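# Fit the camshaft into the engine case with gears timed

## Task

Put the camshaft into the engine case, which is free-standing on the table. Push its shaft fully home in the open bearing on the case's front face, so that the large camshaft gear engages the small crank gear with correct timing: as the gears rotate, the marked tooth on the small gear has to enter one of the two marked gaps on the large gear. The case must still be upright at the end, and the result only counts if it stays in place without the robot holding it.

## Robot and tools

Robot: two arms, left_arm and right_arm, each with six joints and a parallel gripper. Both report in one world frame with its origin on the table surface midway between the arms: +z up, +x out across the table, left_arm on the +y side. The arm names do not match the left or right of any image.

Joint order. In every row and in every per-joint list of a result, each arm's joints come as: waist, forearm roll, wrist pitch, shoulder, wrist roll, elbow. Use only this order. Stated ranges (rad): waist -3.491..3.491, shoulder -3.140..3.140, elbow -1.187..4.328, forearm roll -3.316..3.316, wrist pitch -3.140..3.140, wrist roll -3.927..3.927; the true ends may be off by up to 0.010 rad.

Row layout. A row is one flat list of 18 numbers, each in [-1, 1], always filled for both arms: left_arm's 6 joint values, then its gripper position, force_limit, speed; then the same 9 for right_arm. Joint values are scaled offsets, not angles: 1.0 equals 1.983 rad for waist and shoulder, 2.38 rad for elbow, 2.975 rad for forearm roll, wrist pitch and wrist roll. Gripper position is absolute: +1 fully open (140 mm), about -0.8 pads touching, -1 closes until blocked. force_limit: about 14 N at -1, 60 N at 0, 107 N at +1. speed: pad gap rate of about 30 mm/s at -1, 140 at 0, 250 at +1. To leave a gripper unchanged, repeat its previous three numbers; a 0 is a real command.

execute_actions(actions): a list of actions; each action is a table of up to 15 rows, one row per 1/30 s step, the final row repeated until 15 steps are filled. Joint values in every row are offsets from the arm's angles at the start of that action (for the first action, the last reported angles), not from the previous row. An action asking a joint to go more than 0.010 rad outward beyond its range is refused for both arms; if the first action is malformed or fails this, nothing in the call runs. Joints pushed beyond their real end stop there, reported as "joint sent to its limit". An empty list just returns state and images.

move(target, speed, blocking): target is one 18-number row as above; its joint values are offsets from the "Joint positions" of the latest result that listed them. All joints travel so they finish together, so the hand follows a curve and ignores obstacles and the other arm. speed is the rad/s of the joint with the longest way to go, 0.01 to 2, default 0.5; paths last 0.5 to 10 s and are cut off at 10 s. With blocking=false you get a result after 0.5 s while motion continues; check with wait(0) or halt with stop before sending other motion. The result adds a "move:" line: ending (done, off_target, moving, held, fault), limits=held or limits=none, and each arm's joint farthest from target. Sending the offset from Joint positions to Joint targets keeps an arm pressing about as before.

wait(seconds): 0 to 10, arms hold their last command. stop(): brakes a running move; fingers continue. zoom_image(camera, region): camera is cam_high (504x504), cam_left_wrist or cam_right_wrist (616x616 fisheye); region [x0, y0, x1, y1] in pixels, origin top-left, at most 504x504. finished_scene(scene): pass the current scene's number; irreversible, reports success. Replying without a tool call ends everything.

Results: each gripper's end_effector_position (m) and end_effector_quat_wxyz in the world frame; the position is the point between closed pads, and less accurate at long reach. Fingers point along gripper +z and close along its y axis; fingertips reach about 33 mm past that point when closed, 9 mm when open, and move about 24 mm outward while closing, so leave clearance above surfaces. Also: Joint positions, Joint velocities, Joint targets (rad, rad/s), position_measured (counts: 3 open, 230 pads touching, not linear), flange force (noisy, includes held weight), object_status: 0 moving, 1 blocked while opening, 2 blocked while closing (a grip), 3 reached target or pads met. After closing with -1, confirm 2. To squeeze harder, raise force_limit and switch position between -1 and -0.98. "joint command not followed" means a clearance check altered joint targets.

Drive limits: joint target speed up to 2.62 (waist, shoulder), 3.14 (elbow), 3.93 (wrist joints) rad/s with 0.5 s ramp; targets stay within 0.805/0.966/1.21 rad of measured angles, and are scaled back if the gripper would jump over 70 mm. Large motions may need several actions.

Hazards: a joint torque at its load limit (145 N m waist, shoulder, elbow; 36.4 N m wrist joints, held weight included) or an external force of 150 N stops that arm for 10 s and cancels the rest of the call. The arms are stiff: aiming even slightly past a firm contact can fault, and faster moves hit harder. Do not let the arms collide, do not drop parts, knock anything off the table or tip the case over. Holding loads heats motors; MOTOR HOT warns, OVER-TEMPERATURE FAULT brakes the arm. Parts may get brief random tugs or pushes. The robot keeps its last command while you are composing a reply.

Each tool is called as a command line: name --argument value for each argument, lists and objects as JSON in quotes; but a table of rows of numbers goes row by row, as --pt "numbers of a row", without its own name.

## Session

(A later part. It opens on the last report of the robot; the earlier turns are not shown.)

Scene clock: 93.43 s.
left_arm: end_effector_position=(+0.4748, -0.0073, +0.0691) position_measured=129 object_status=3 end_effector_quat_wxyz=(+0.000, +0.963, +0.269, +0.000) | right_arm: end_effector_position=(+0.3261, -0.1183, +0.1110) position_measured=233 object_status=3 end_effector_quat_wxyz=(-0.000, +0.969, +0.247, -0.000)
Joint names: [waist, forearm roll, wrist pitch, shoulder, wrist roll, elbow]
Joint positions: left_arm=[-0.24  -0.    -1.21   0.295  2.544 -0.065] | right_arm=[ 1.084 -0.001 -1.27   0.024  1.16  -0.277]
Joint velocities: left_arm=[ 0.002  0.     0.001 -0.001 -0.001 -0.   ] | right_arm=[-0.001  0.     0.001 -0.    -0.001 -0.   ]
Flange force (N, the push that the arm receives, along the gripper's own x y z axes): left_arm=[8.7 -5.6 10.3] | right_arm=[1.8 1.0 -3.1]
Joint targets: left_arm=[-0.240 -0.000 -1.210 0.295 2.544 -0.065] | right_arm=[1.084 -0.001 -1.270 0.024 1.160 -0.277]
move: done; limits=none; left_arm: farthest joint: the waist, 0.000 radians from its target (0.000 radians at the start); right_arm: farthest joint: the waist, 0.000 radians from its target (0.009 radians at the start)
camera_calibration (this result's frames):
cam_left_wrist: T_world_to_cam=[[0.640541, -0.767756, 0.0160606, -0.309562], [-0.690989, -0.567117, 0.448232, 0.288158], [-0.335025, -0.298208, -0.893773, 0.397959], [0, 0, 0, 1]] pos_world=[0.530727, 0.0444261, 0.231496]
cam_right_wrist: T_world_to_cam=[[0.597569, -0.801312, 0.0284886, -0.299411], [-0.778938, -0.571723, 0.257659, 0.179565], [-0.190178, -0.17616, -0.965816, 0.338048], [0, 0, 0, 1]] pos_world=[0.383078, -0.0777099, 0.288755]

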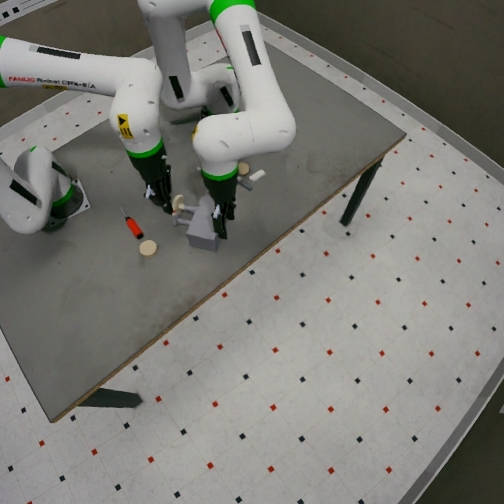

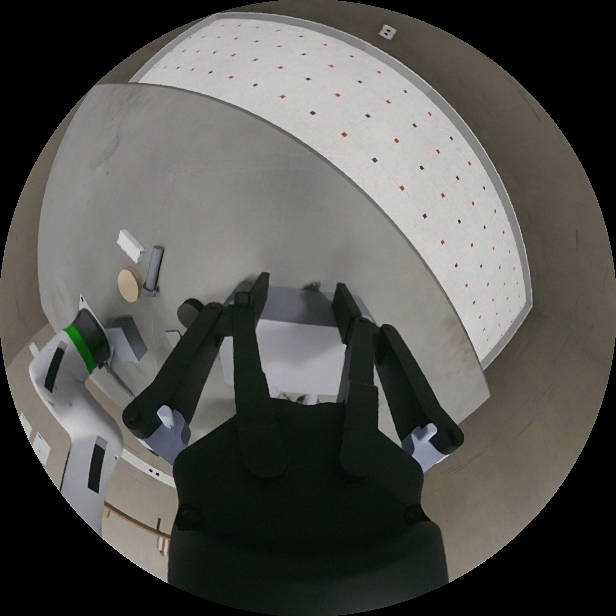

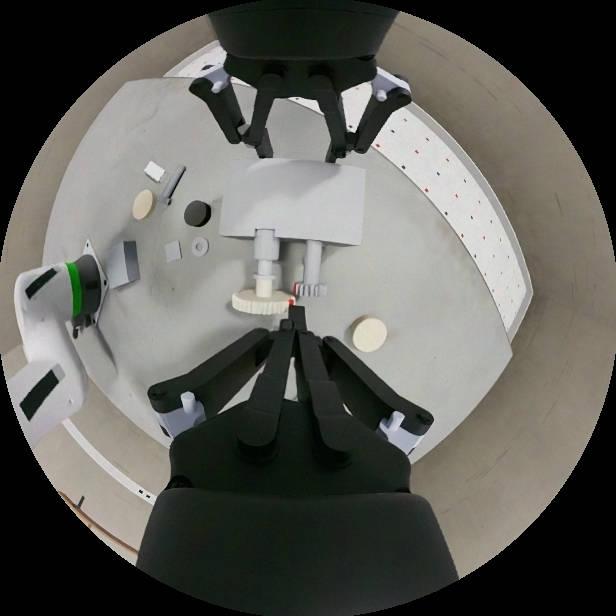

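move --target '[0,0,0,0,0,0,0,0,0,-0.0028,0,0.0057,0.0022,0.0019,-0.0053,-1,0,0]' --speed 0.01

move --target '[0,0,0,0,0,0,0,0,0,0.012,0,0,-0.04,0,-0.033,-1,0,0]' --speed 0.06

move --target '[0,0,0,0,0,0,0,0,0,0.03,0,0.03,-0.12,0.5,-0.11,-1,0,0]' --speed 0.8

Scene clock: 95.53 s.
left_arm: end_effector_position=(+0.4748, -0.0073, +0.0691) position_measured=129 object_status=3 end_effector_quat_wxyz=(+0.000, +0.963, +0.269, +0.000) | right_arm: end_effector_position=(+0.3272, -0.1206, +0.1040) position_measured=233 object_status=3 end_effector_quat_wxyz=(-0.000, +0.969, +0.247, -0.000)
Joint names: [waist, forearm roll, wrist pitch, shoulder, wrist roll, elbow]
Joint positions: left_arm=[-0.24  -0.    -1.21   0.295  2.544 -0.065] | right_arm=[ 1.078 -0.001 -1.253  0.028  1.166 -0.29 ]
Joint velocities: left_arm=[ 0.    -0.     0.001 -0.     0.001  0.   ] | right_arm=[-0.001 -0.001  0.002  0.     0.     0.   ]
Flange force (N, the push that the arm receives, along the gripper's own x y z axes): left_arm=[4.8 -5.2 9.0] | right_arm=[4.7 3.8 -5.1]
Joint targets: left_arm=[-0.240 -0.000 -1.210 0.295 2.544 -0.065] | right_arm=[1.078 -0.001 -1.253 0.028 1.166 -0.290]
move: done; limits=none; left_arm: farthest joint: the waist, 0.000 radians from its target (0.000 radians at the start); right_arm: farthest joint: the waist, 0.000 radians from its target (0.005 radians at the start)
camera_calibration (this result's frames):
cam_left_wrist: T_world_to_cam=[[0.640541, -0.767756, 0.0160609, -0.309562], [-0.690989, -0.567117, 0.448232, 0.288158], [-0.335024, -0.298209, -0.893773, 0.397959], [0, 0, 0, 1]] pos_world=[0.530727, 0.0444261, 0.231496]
cam_right_wrist: T_world_to_cam=[[0.59764, -0.801258, 0.0284981, -0.301787], [-0.778886, -0.57179, 0.257668, 0.180877], [-0.190164, -0.17619, -0.965813, 0.331081], [0, 0, 0, 1]] pos_world=[0.384202, -0.0800519, 0.281756]

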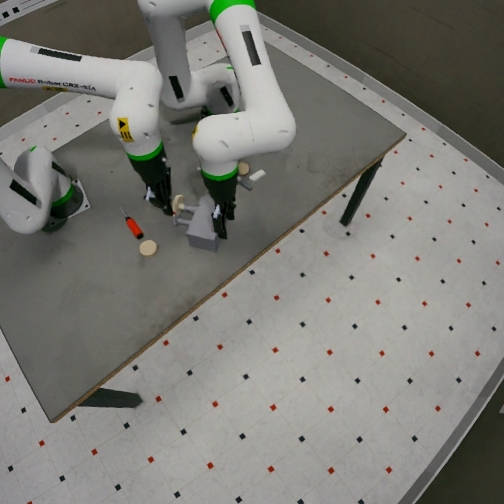

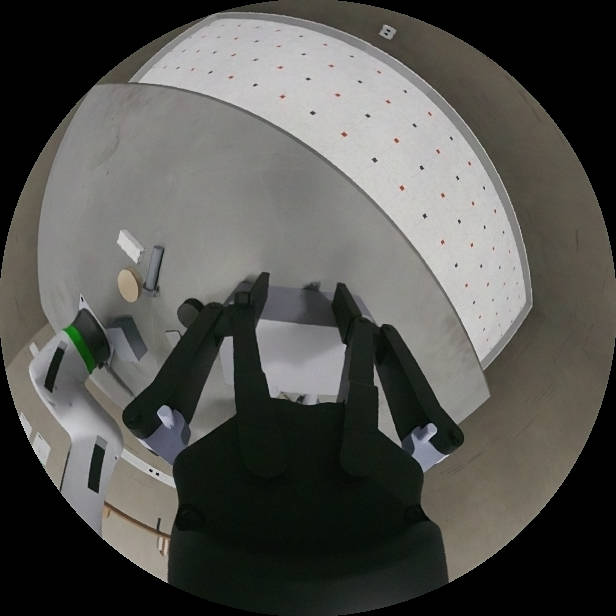

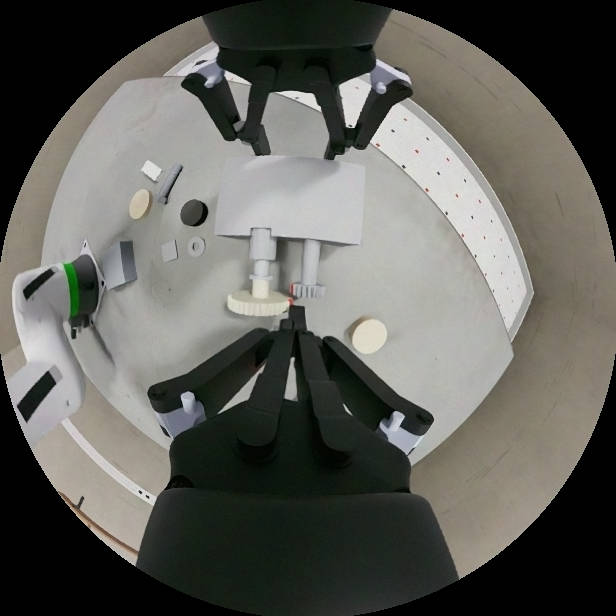

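Scene clock: 97.13 s.
left_arm: end_effector_position=(+0.4748, -0.0073, +0.0691) position_measured=129 object_status=3 end_effector_quat_wxyz=(+0.000, +0.963, +0.269, +0.000) | right_arm: end_effector_position=(+0.3019, -0.1378, +0.1040) position_measured=233 object_status=3 end_effector_quat_wxyz=(-0.001, +0.966, +0.259, +0.000)
Joint names: [waist, forearm roll, wrist pitch, shoulder, wrist roll, elbow]
Joint positions: left_arm=[-0.24  -0.    -1.21   0.295  2.544 -0.065] | right_arm=[ 1.102 -0.001 -1.253 -0.051  1.166 -0.368]
Joint velocities: left_arm=[ 0.001 -0.     0.001 -0.001 -0.001  0.001] | right_arm=[-0.001 -0.001 -0.    -0.    -0.    -0.   ]
Flange force (N, the push that the arm receives, along the gripper's own x y z axes): left_arm=[6.3 -5.0 9.9] | right_arm=[2.5 0.8 -1.3]
Joint targets: left_arm=[-0.240 -0.000 -1.210 0.295 2.544 -0.065] | right_arm=[1.102 -0.001 -1.253 -0.051 1.166 -0.368]
move: done; limits=none; left_arm: farthest joint: the waist, 0.000 radians from its target (0.000 radians at the start); right_arm: farthest joint: the waist, 0.000 radians from its target (0.024 radians at the start)
camera_calibration (this result's frames):
cam_left_wrist: T_world_to_cam=[[0.640541, -0.767756, 0.0160608, -0.309562], [-0.690989, -0.567117, 0.448232, 0.288158], [-0.335024, -0.298209, -0.893773, 0.397959], [0, 0, 0, 1]] pos_world=[0.530727, 0.0444261, 0.231496]
cam_right_wrist: T_world_to_cam=[[0.616524, -0.786829, 0.0282723, -0.304143], [-0.765192, -0.59034, 0.256865, 0.144777], [-0.185418, -0.179997, -0.966034, 0.321257], [0, 0, 0, 1]] pos_world=[0.35786, -0.0960157, 0.281756]

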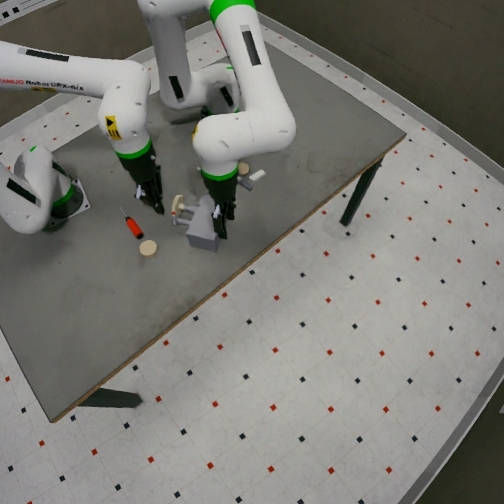

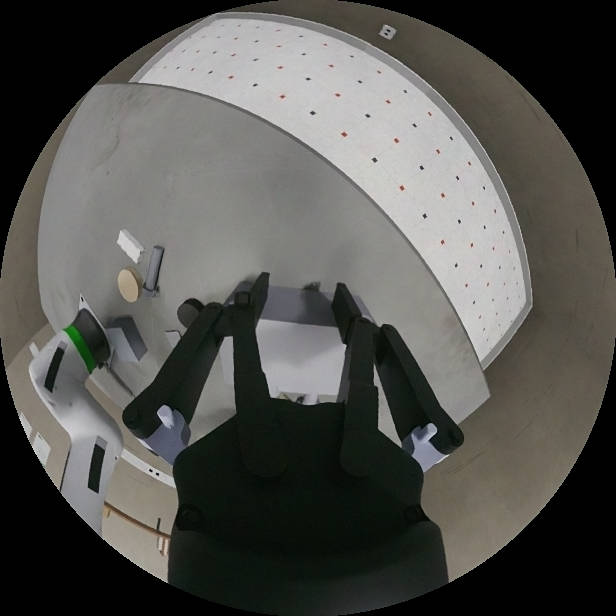

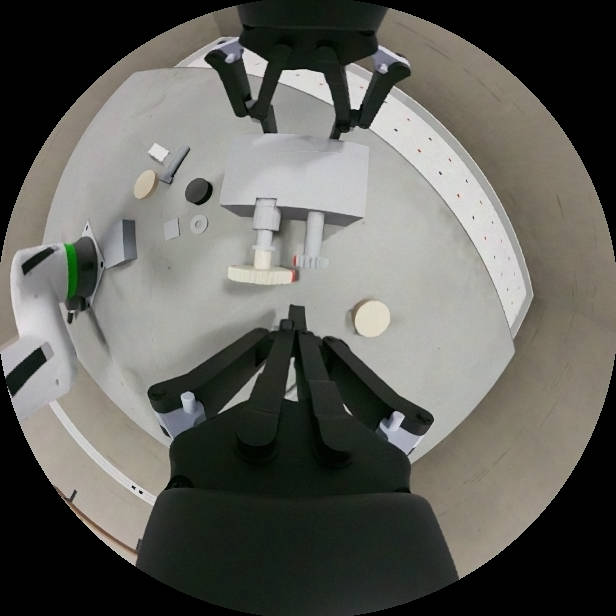

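Scene clock: 99.47 s.
left_arm: end_effector_position=(+0.4748, -0.0073, +0.0691) position_measured=129 object_status=3 end_effector_quat_wxyz=(+0.000, +0.963, +0.269, +0.000) | right_arm: end_effector_position=(+0.2458, -0.1816, +0.0786) position_measured=233 object_status=3 end_effector_quat_wxyz=(+0.001, +0.510, +0.860, +0.033)
Joint names: [waist, forearm roll, wrist pitch, shoulder, wrist roll, elbow]
Joint positions: left_arm=[-0.24  -0.    -1.21   0.295  2.544 -0.065] | right_arm=[ 1.162 -0.001 -1.164 -0.289  2.653 -0.63 ]
Joint velocities: left_arm=[-0.003  0.     0.001  0.     0.    -0.   ] | right_arm=[-0.     0.001 -0.001 -0.     0.001 -0.   ]
Flange force (N, the push that the arm receives, along the gripper's own x y z axes): left_arm=[4.8 -6.6 10.7] | right_arm=[-1.3 4.7 -1.1]
Joint targets: left_arm=[-0.240 -0.000 -1.210 0.295 2.544 -0.065] | right_arm=[1.162 -0.001 -1.164 -0.289 2.653 -0.630]
move: done; limits=none; left_arm: farthest joint: the waist, 0.000 radians from its target (0.000 radians at the start); right_arm: farthest joint: the waist, 0.000 radians from its target (0.059 radians at the start)
camera_calibration (this result's frames):
cam_left_wrist: T_world_to_cam=[[0.640541, -0.767756, 0.0160608, -0.309562], [-0.690989, -0.567117, 0.448232, 0.288158], [-0.335024, -0.298209, -0.893773, 0.397959], [0, 0, 0, 1]] pos_world=[0.530727, 0.0444261, 0.231496]
cam_right_wrist: T_world_to_cam=[[0.799088, 0.594173, 0.0917401, -0.102287], [0.562609, -0.792819, 0.234328, -0.2789], [0.211964, -0.135635, -0.967819, 0.18895], [0, 0, 0, 1]] pos_world=[0.198597, -0.134713, 0.257608]

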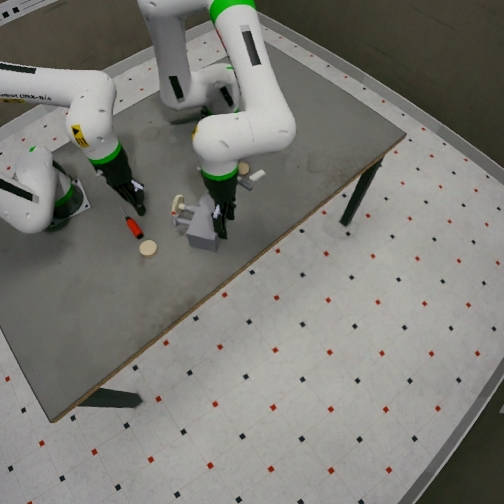

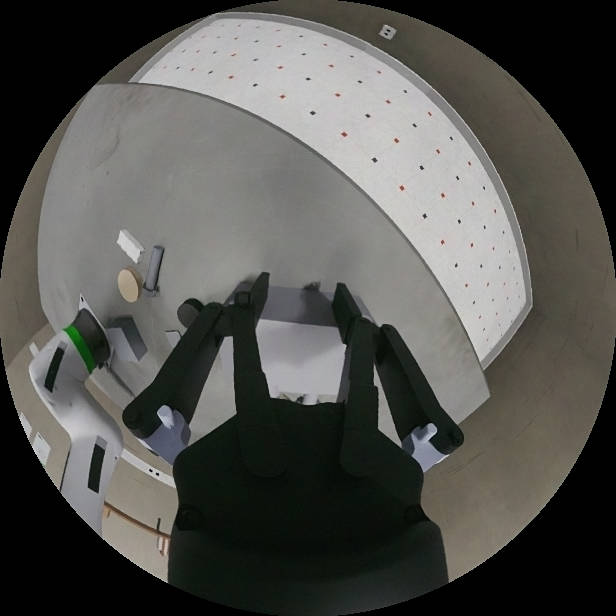

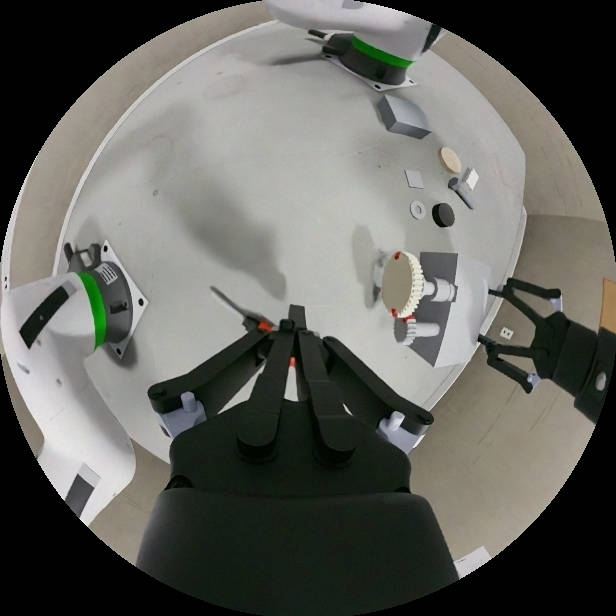

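execute_actions --actions '[]'

zoom_image --camera "cam_right_wrist" --region '[340, 220, 490, 370]'

Scene clock: 100.27 s.
left_arm: end_effector_position=(+0.4748, -0.0073, +0.0691) position_measured=129 object_status=3 end_effector_quat_wxyz=(+0.000, +0.963, +0.269, +0.000) | right_arm: end_effector_position=(+0.2458, -0.1816, +0.0786) position_measured=233 object_status=3 end_effector_quat_wxyz=(+0.001, +0.510, +0.860, +0.033)
Joint names: [waist, forearm roll, wrist pitch, shoulder, wrist roll, elbow]
Joint positions: left_arm=[-0.24  -0.    -1.21   0.295  2.544 -0.065] | right_arm=[ 1.162 -0.001 -1.164 -0.289  2.653 -0.63 ]
Joint velocities: left_arm=[ 0.001  0.001 -0.002  0.001 -0.001  0.   ] | right_arm=[ 0.    -0.    -0.001  0.    -0.    -0.   ]
Flange force (N, the push that the arm receives, along the gripper's own x y z axes): left_arm=[8.9 -5.1 10.7] | right_arm=[-1.9 1.3 -1.7]
Joint targets: left_arm=[-0.240 -0.000 -1.210 0.295 2.544 -0.065] | right_arm=[1.162 -0.001 -1.164 -0.289 2.653 -0.630]
camera_calibration (this result's frames):
cam_left_wrist: T_world_to_cam=[[0.640541, -0.767756, 0.0160608, -0.309562], [-0.690989, -0.567117, 0.448232, 0.288158], [-0.335024, -0.298209, -0.893773, 0.397959], [0, 0, 0, 1]] pos_world=[0.530727, 0.0444261, 0.231496]
cam_right_wrist: T_world_to_cam=[[0.799084, 0.59418, 0.0917379, -0.102281], [0.562616, -0.792814, 0.234329, -0.278901], [0.211965, -0.135636, -0.967819, 0.188949], [0, 0, 0, 1]] pos_world=[0.198595, -0.134715, 0.257606]

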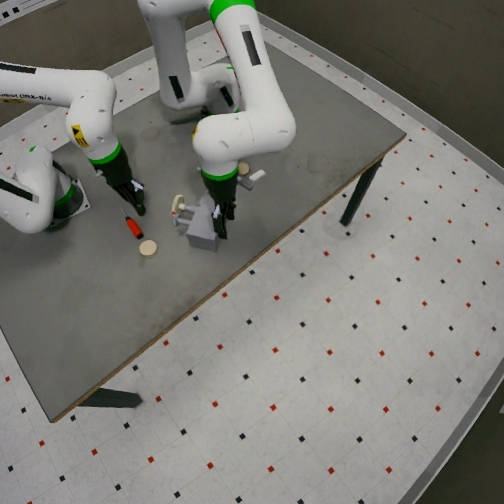

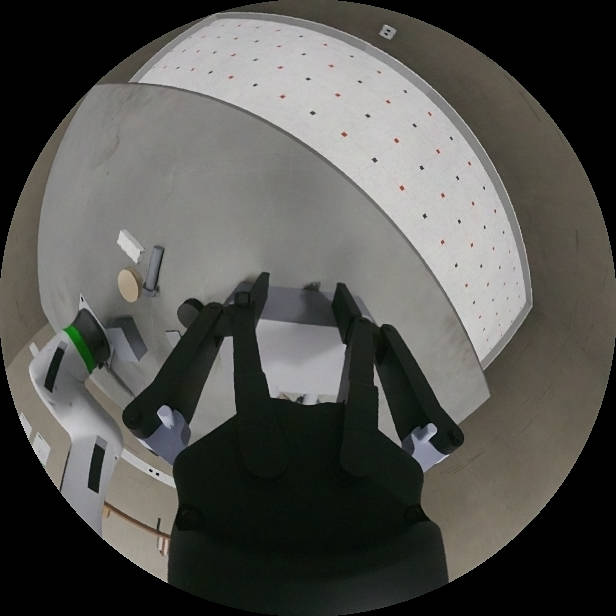

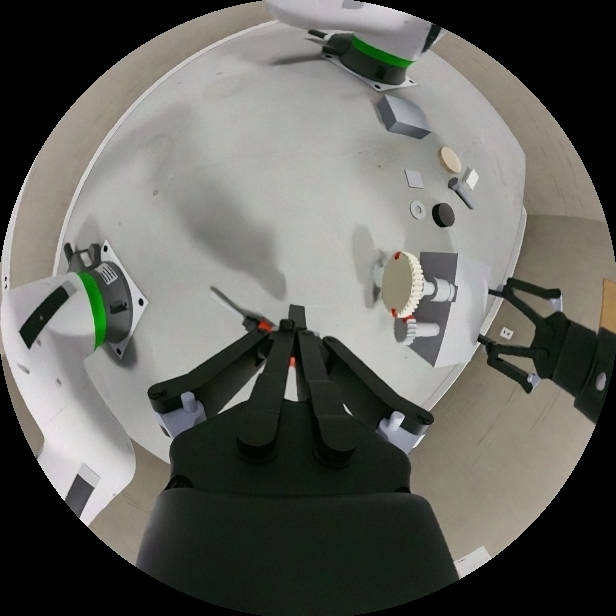

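Region (340, 220, 490, 370) of cam_right_wrist's 616x616 image, scaled by 3.360, with more detail than that image has.

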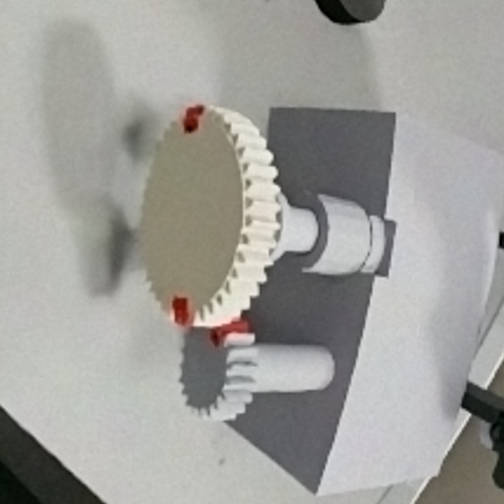

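move --target '[0,0,0,0,0,0,0,0,0,0,0,0,0,-0.537,0,-1,0,0]' --speed 1

move --target '[0,0,0,0,0,0,0,0,0,0.0127,0,-0.0082,0.1565,0,0.113,-1,0,0]' --speed 0.2

move --target '[0,0,0,0,0,0,0,0,0,-0.0044,0,-0.0005,0.0102,0.0029,0.0091,-1,0,0]' --speed 0.02

move --target '[0,0,0,0,0,0,0,0,0,-0.0022,0,-0.0002,0.0051,0.0015,0.0045,-1,0,0]' --speed 0.01

Scene clock: 102.63 s.
left_arm: end_effector_position=(+0.4748, -0.0073, +0.0691) position_measured=129 object_status=3 end_effector_quat_wxyz=(+0.000, +0.963, +0.269, +0.000) | right_arm: end_effector_position=(+0.2458, -0.1816, +0.0786) position_measured=233 object_status=3 end_effector_quat_wxyz=(-0.023, +0.972, +0.234, +0.024)
Joint names: [waist, forearm roll, wrist pitch, shoulder, wrist roll, elbow]
Joint positions: left_arm=[-0.24  -0.    -1.21   0.295  2.544 -0.065] | right_arm=[ 1.162 -0.001 -1.164 -0.289  1.056 -0.63 ]
Joint velocities: left_arm=[-0.     0.    -0.001 -0.     0.     0.   ] | right_arm=[-0.001  0.002 -0.     0.    -0.     0.   ]
Flange force (N, the push that the arm receives, along the gripper's own x y z axes): left_arm=[5.2 -3.6 12.1] | right_arm=[4.2 0.8 -2.1]
Joint targets: left_arm=[-0.240 -0.000 -1.210 0.295 2.544 -0.065] | right_arm=[1.162 -0.001 -1.164 -0.289 1.056 -0.630]
move: done; limits=none; left_arm: farthest joint: the waist, 0.000 radians from its target (0.000 radians at the start); right_arm: farthest joint: the waist, 0.000 radians from its target (0.000 radians at the start)
camera_calibration (this result's frames):
cam_left_wrist: T_world_to_cam=[[0.640541, -0.767756, 0.016061, -0.309562], [-0.690989, -0.567117, 0.448232, 0.288158], [-0.335024, -0.298209, -0.893773, 0.397959], [0, 0, 0, 1]] pos_world=[0.530727, 0.0444261, 0.231496]
cam_right_wrist: T_world_to_cam=[[0.57534, -0.817903, 0.00418319, -0.296912], [-0.802231, -0.563304, 0.19777, 0.101072], [-0.1594, -0.117141, -0.98024, 0.284547], [0, 0, 0, 1]] pos_world=[0.297265, -0.152579, 0.260177]

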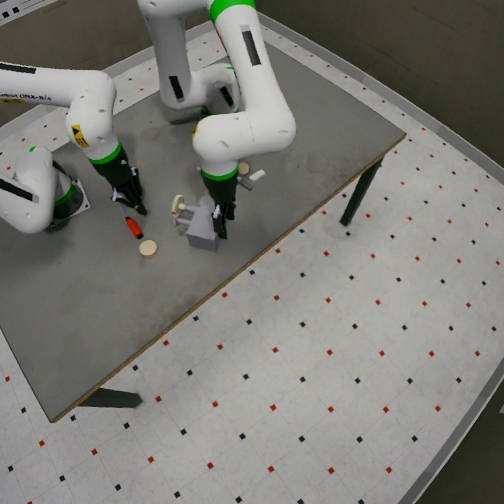

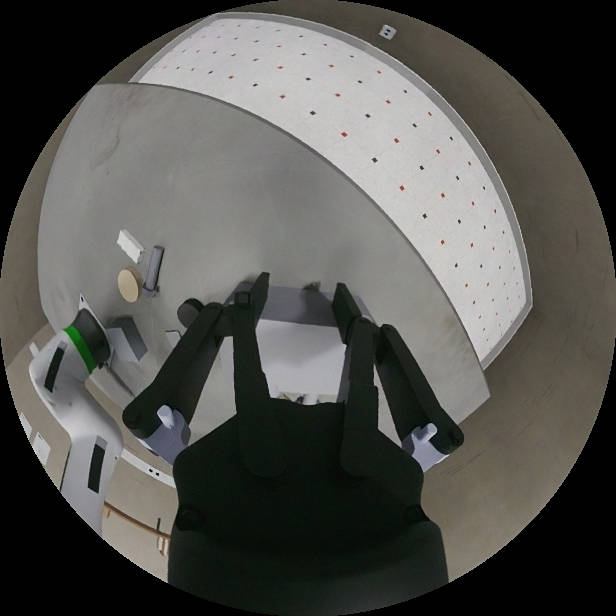

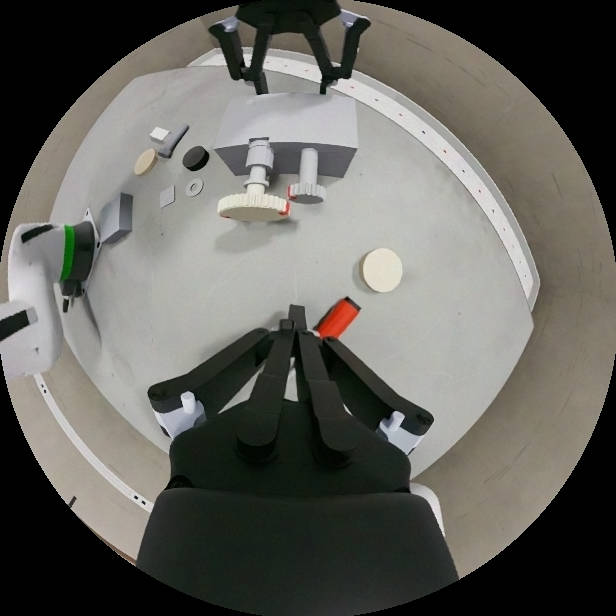

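Scene clock: 104.50 s.
left_arm: end_effector_position=(+0.4748, -0.0073, +0.0691) position_measured=129 object_status=3 end_effector_quat_wxyz=(+0.000, +0.963, +0.269, +0.000) | right_arm: end_effector_position=(+0.2915, -0.0933, +0.0780) position_measured=233 object_status=3 end_effector_quat_wxyz=(-0.001, +0.969, +0.247, +0.000)
Joint names: [waist, forearm roll, wrist pitch, shoulder, wrist roll, elbow]
Joint positions: left_arm=[-0.24  -0.    -1.21   0.295  2.544 -0.065] | right_arm=[ 1.187 -0.001 -1.188  0.021  1.056 -0.361]
Joint velocities: left_arm=[-0.001 -0.    -0.     0.     0.    -0.001] | right_arm=[-0.001  0.002  0.001  0.     0.001  0.   ]
Flange force (N, the push that the arm receives, along the gripper's own x y z axes): left_arm=[9.5 -2.0 10.4] | right_arm=[4.2 1.3 -0.8]
Joint targets: left_arm=[-0.240 -0.000 -1.210 0.295 2.544 -0.065] | right_arm=[1.187 -0.001 -1.188 0.021 1.056 -0.361]
move: done; limits=none; left_arm: farthest joint: the waist, 0.000 radians from its target (0.000 radians at the start); right_arm: farthest joint: the waist, 0.000 radians from its target (0.026 radians at the start)
camera_calibration (this result's frames):
cam_left_wrist: T_world_to_cam=[[0.640541, -0.767756, 0.0160609, -0.309562], [-0.690989, -0.567117, 0.448232, 0.288158], [-0.335024, -0.298209, -0.893773, 0.397959], [0, 0, 0, 1]] pos_world=[0.530727, 0.0444261, 0.231496]
cam_right_wrist: T_world_to_cam=[[0.596334, -0.802237, 0.0283159, -0.257539], [-0.779857, -0.570615, 0.257337, 0.175821], [-0.190288, -0.175541, -0.965907, 0.30414], [0, 0, 0, 1]] pos_world=[0.348568, -0.0528921, 0.255818]

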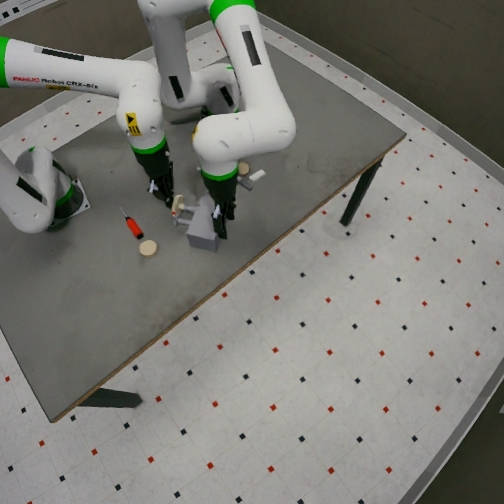

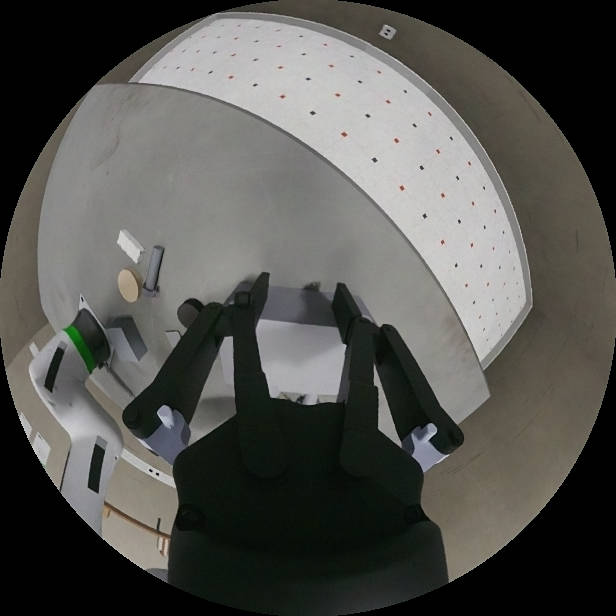

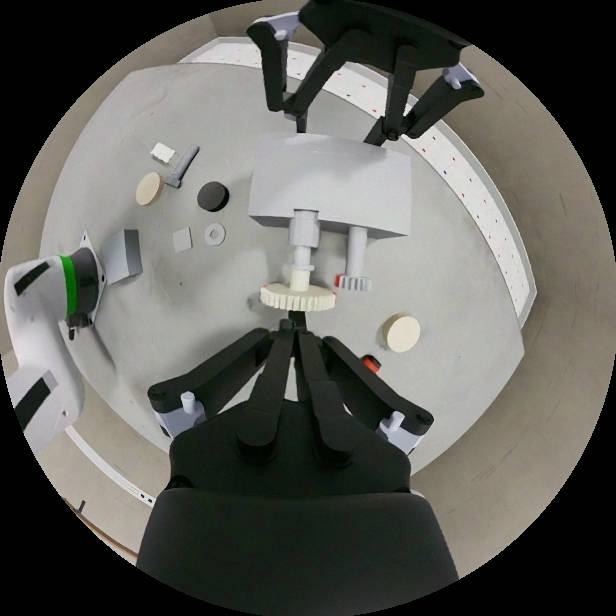

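Scene clock: 105.80 s.
left_arm: end_effector_position=(+0.4748, -0.0073, +0.0691) position_measured=129 object_status=3 end_effector_quat_wxyz=(+0.000, +0.963, +0.269, +0.000) | right_arm: end_effector_position=(+0.2985, -0.0890, +0.0784) position_measured=233 object_status=3 end_effector_quat_wxyz=(-0.001, +0.969, +0.247, +0.000)
Joint names: [waist, forearm roll, wrist pitch, shoulder, wrist roll, elbow]
Joint positions: left_arm=[-0.24  -0.    -1.21   0.295  2.544 -0.065] | right_arm=[ 1.178 -0.001 -1.189  0.041  1.064 -0.339]
Joint velocities: left_arm=[ 0.    -0.     0.001 -0.     0.    -0.   ] | right_arm=[-0.     0.001 -0.001 -0.     0.     0.   ]
Flange force (N, the push that the arm receives, along the gripper's own x y z axes): left_arm=[7.4 -0.3 11.8] | right_arm=[-1.3 1.0 -1.5]
Joint targets: left_arm=[-0.240 -0.000 -1.210 0.295 2.544 -0.065] | right_arm=[1.178 -0.001 -1.189 0.041 1.064 -0.339]
move: done; limits=none; left_arm: farthest joint: the waist, 0.000 radians from its target (0.000 radians at the start); right_arm: farthest joint: the waist, 0.000 radians from its target (0.009 radians at the start)
camera_calibration (this result's frames):
cam_left_wrist: T_world_to_cam=[[0.640541, -0.767756, 0.0160606, -0.309562], [-0.690989, -0.567117, 0.448232, 0.288158], [-0.335025, -0.298208, -0.893773, 0.397959], [0, 0, 0, 1]] pos_world=[0.530727, 0.044426, 0.231496]
cam_right_wrist: T_world_to_cam=[[0.596258, -0.802292, 0.0283532, -0.258223], [-0.779901, -0.570521, 0.25741, 0.183642], [-0.190342, -0.175596, -0.965886, 0.306531], [0, 0, 0, 1]] pos_world=[0.355536, -0.0485735, 0.256124]

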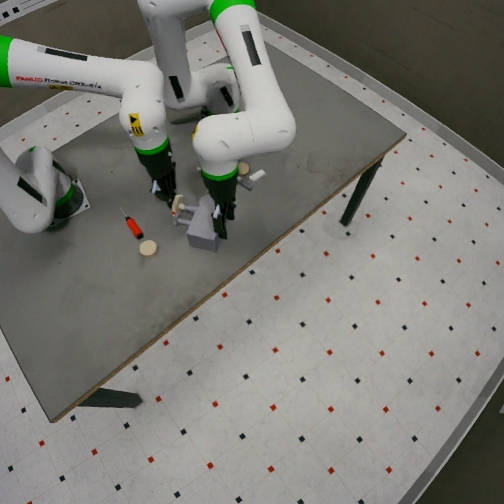

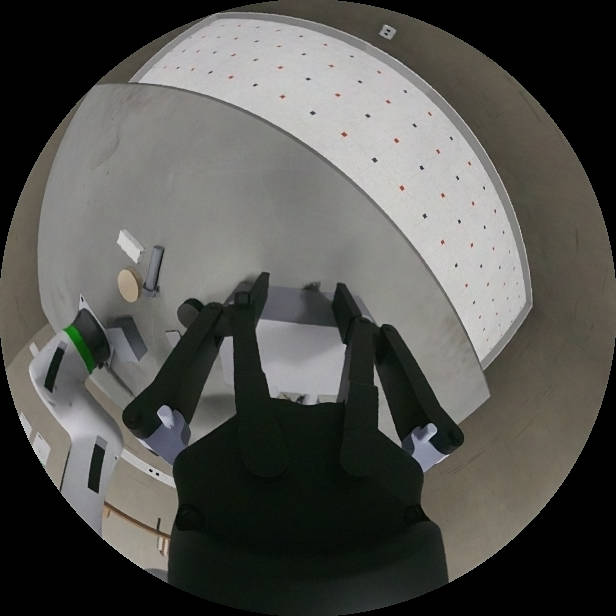

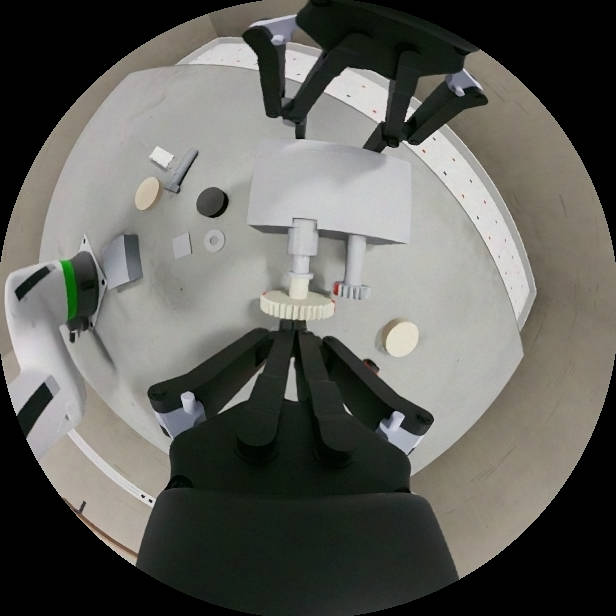

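Scene clock: 107.10 s.
left_arm: end_effector_position=(+0.4748, -0.0073, +0.0691) position_measured=129 object_status=3 end_effector_quat_wxyz=(+0.000, +0.963, +0.269, +0.000) | right_arm: end_effector_position=(+0.3020, -0.0869, +0.0784) position_measured=233 object_status=3 end_effector_quat_wxyz=(-0.001, +0.969, +0.247, +0.000)
Joint names: [waist, forearm roll, wrist pitch, shoulder, wrist roll, elbow]
Joint positions: left_arm=[-0.24  -0.    -1.21   0.295  2.544 -0.065] | right_arm=[ 1.174 -0.001 -1.19   0.051  1.069 -0.329]
Joint velocities: left_arm=[ 0.001 -0.     0.     0.001  0.    -0.003] | right_arm=[ 0.    -0.001  0.001 -0.    -0.     0.   ]
Flange force (N, the push that the arm receives, along the gripper's own x y z axes): left_arm=[7.1 -8.9 13.2] | right_arm=[0.9 -0.3 -2.7]
Joint targets: left_arm=[-0.240 -0.000 -1.210 0.295 2.544 -0.065] | right_arm=[1.174 -0.001 -1.190 0.051 1.069 -0.329]
move: done; limits=none; left_arm: farthest joint: the waist, 0.000 radians from its target (0.000 radians at the start); right_arm: farthest joint: the waist, 0.000 radians from its target (0.004 radians at the start)
camera_calibration (this result's frames):
cam_left_wrist: T_world_to_cam=[[0.640541, -0.767756, 0.0160609, -0.309562], [-0.690989, -0.567117, 0.448232, 0.288158], [-0.335024, -0.298209, -0.893773, 0.39796], [0, 0, 0, 1]] pos_world=[0.530727, 0.044426, 0.231496]
cam_right_wrist: T_world_to_cam=[[0.596338, -0.802232, 0.0283555, -0.258643], [-0.779846, -0.570599, 0.257406, 0.187552], [-0.19032, -0.175614, -0.965887, 0.307607], [0, 0, 0, 1]] pos_world=[0.359044, -0.046455, 0.25617]

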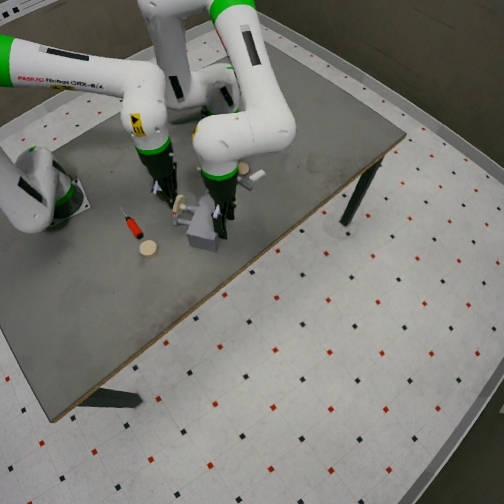

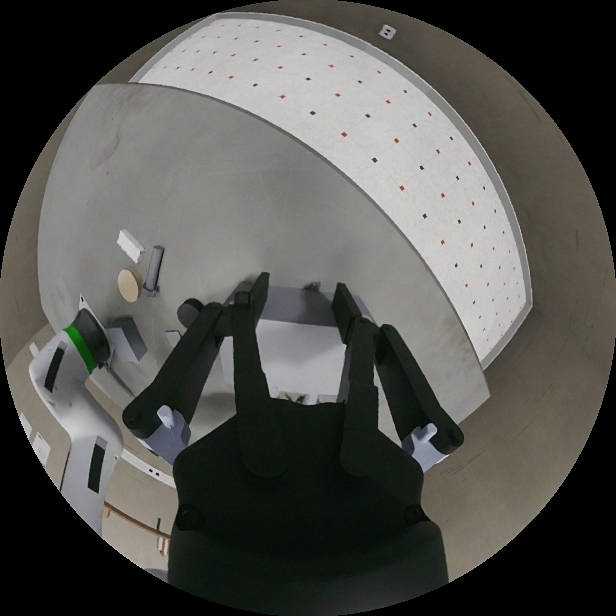

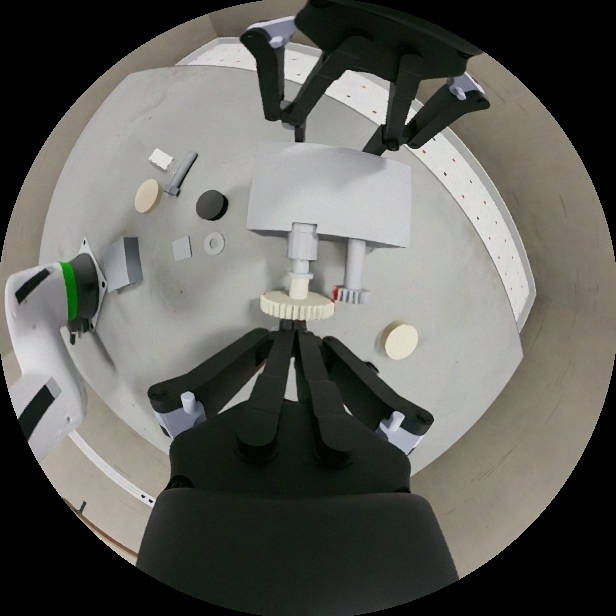

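move --target '[0,0,0,0,0,0,0,0,0,-0.0017,0,-0.0002,0.0038,0.0011,0.0034,-1,0,0]' --speed 0.01

zoom_image --camera "cam_right_wrist" --region '[270, 240, 390, 340]'

Scene clock: 108.27 s.
left_arm: end_effector_position=(+0.4748, -0.0073, +0.0691) position_measured=129 object_status=3 end_effector_quat_wxyz=(+0.000, +0.963, +0.269, +0.000) | right_arm: end_effector_position=(+0.3047, -0.0854, +0.0785) position_measured=233 object_status=3 end_effector_quat_wxyz=(-0.001, +0.969, +0.247, +0.000)
Joint names: [waist, forearm roll, wrist pitch, shoulder, wrist roll, elbow]
Joint positions: left_arm=[-0.24  -0.    -1.21   0.295  2.544 -0.065] | right_arm=[ 1.17  -0.001 -1.191  0.059  1.072 -0.32 ]
Joint velocities: left_arm=[-0.002  0.001  0.001 -0.002 -0.001  0.002] | right_arm=[ 0.001  0.    -0.     0.     0.     0.   ]
Flange force (N, the push that the arm receives, along the gripper's own x y z axes): left_arm=[8.2 -5.4 10.9] | right_arm=[1.9 0.9 -2.2]
Joint targets: left_arm=[-0.240 -0.000 -1.210 0.295 2.544 -0.065] | right_arm=[1.170 -0.001 -1.191 0.059 1.072 -0.320]
move: done; limits=none; left_arm: farthest joint: the waist, 0.000 radians from its target (0.000 radians at the start); right_arm: farthest joint: the waist, 0.000 radians from its target (0.003 radians at the start)
camera_calibration (this result's frames):
cam_left_wrist: T_world_to_cam=[[0.640541, -0.767756, 0.0160608, -0.309562], [-0.690989, -0.567117, 0.448232, 0.288158], [-0.335024, -0.298209, -0.893773, 0.397959], [0, 0, 0, 1]] pos_world=[0.530727, 0.0444261, 0.231496]
cam_right_wrist: T_world_to_cam=[[0.59626, -0.80229, 0.0283719, -0.259001], [-0.779897, -0.570514, 0.25744, 0.190507], [-0.190355, -0.175629, -0.965878, 0.30844], [0, 0, 0, 1]] pos_world=[0.361721, -0.0449363, 0.25622]

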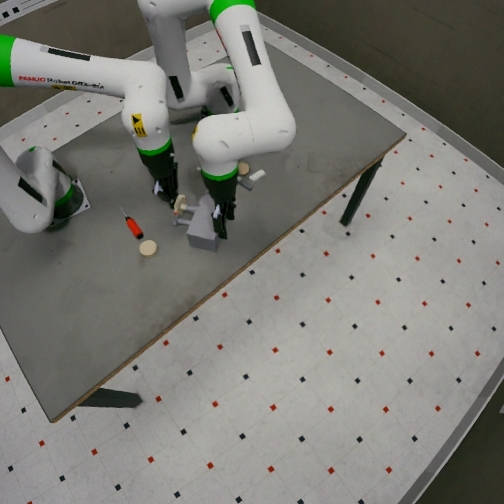

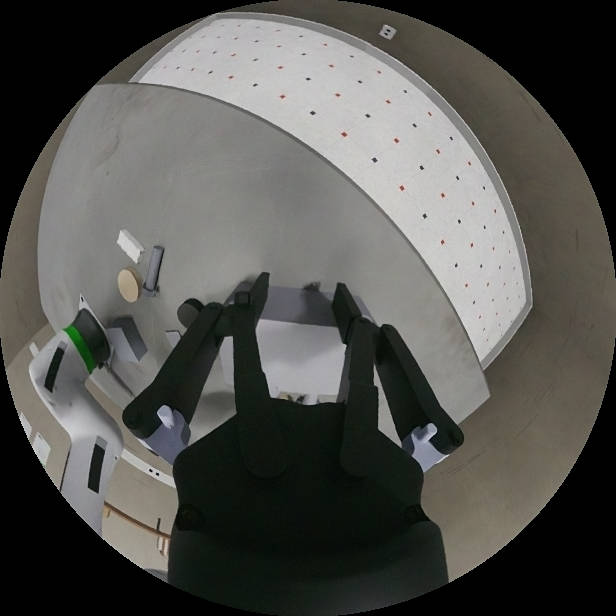

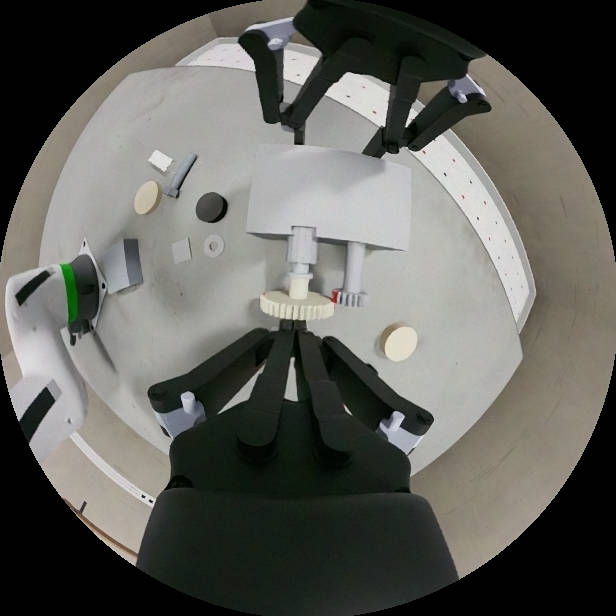

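Region (270, 240, 390, 340) of cam_right_wrist's 616x616 image, scaled by 4.200, with more detail than that image has.

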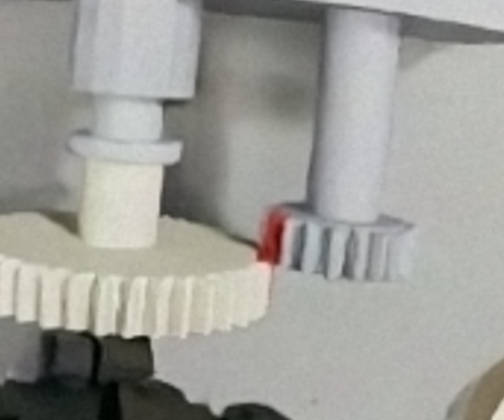

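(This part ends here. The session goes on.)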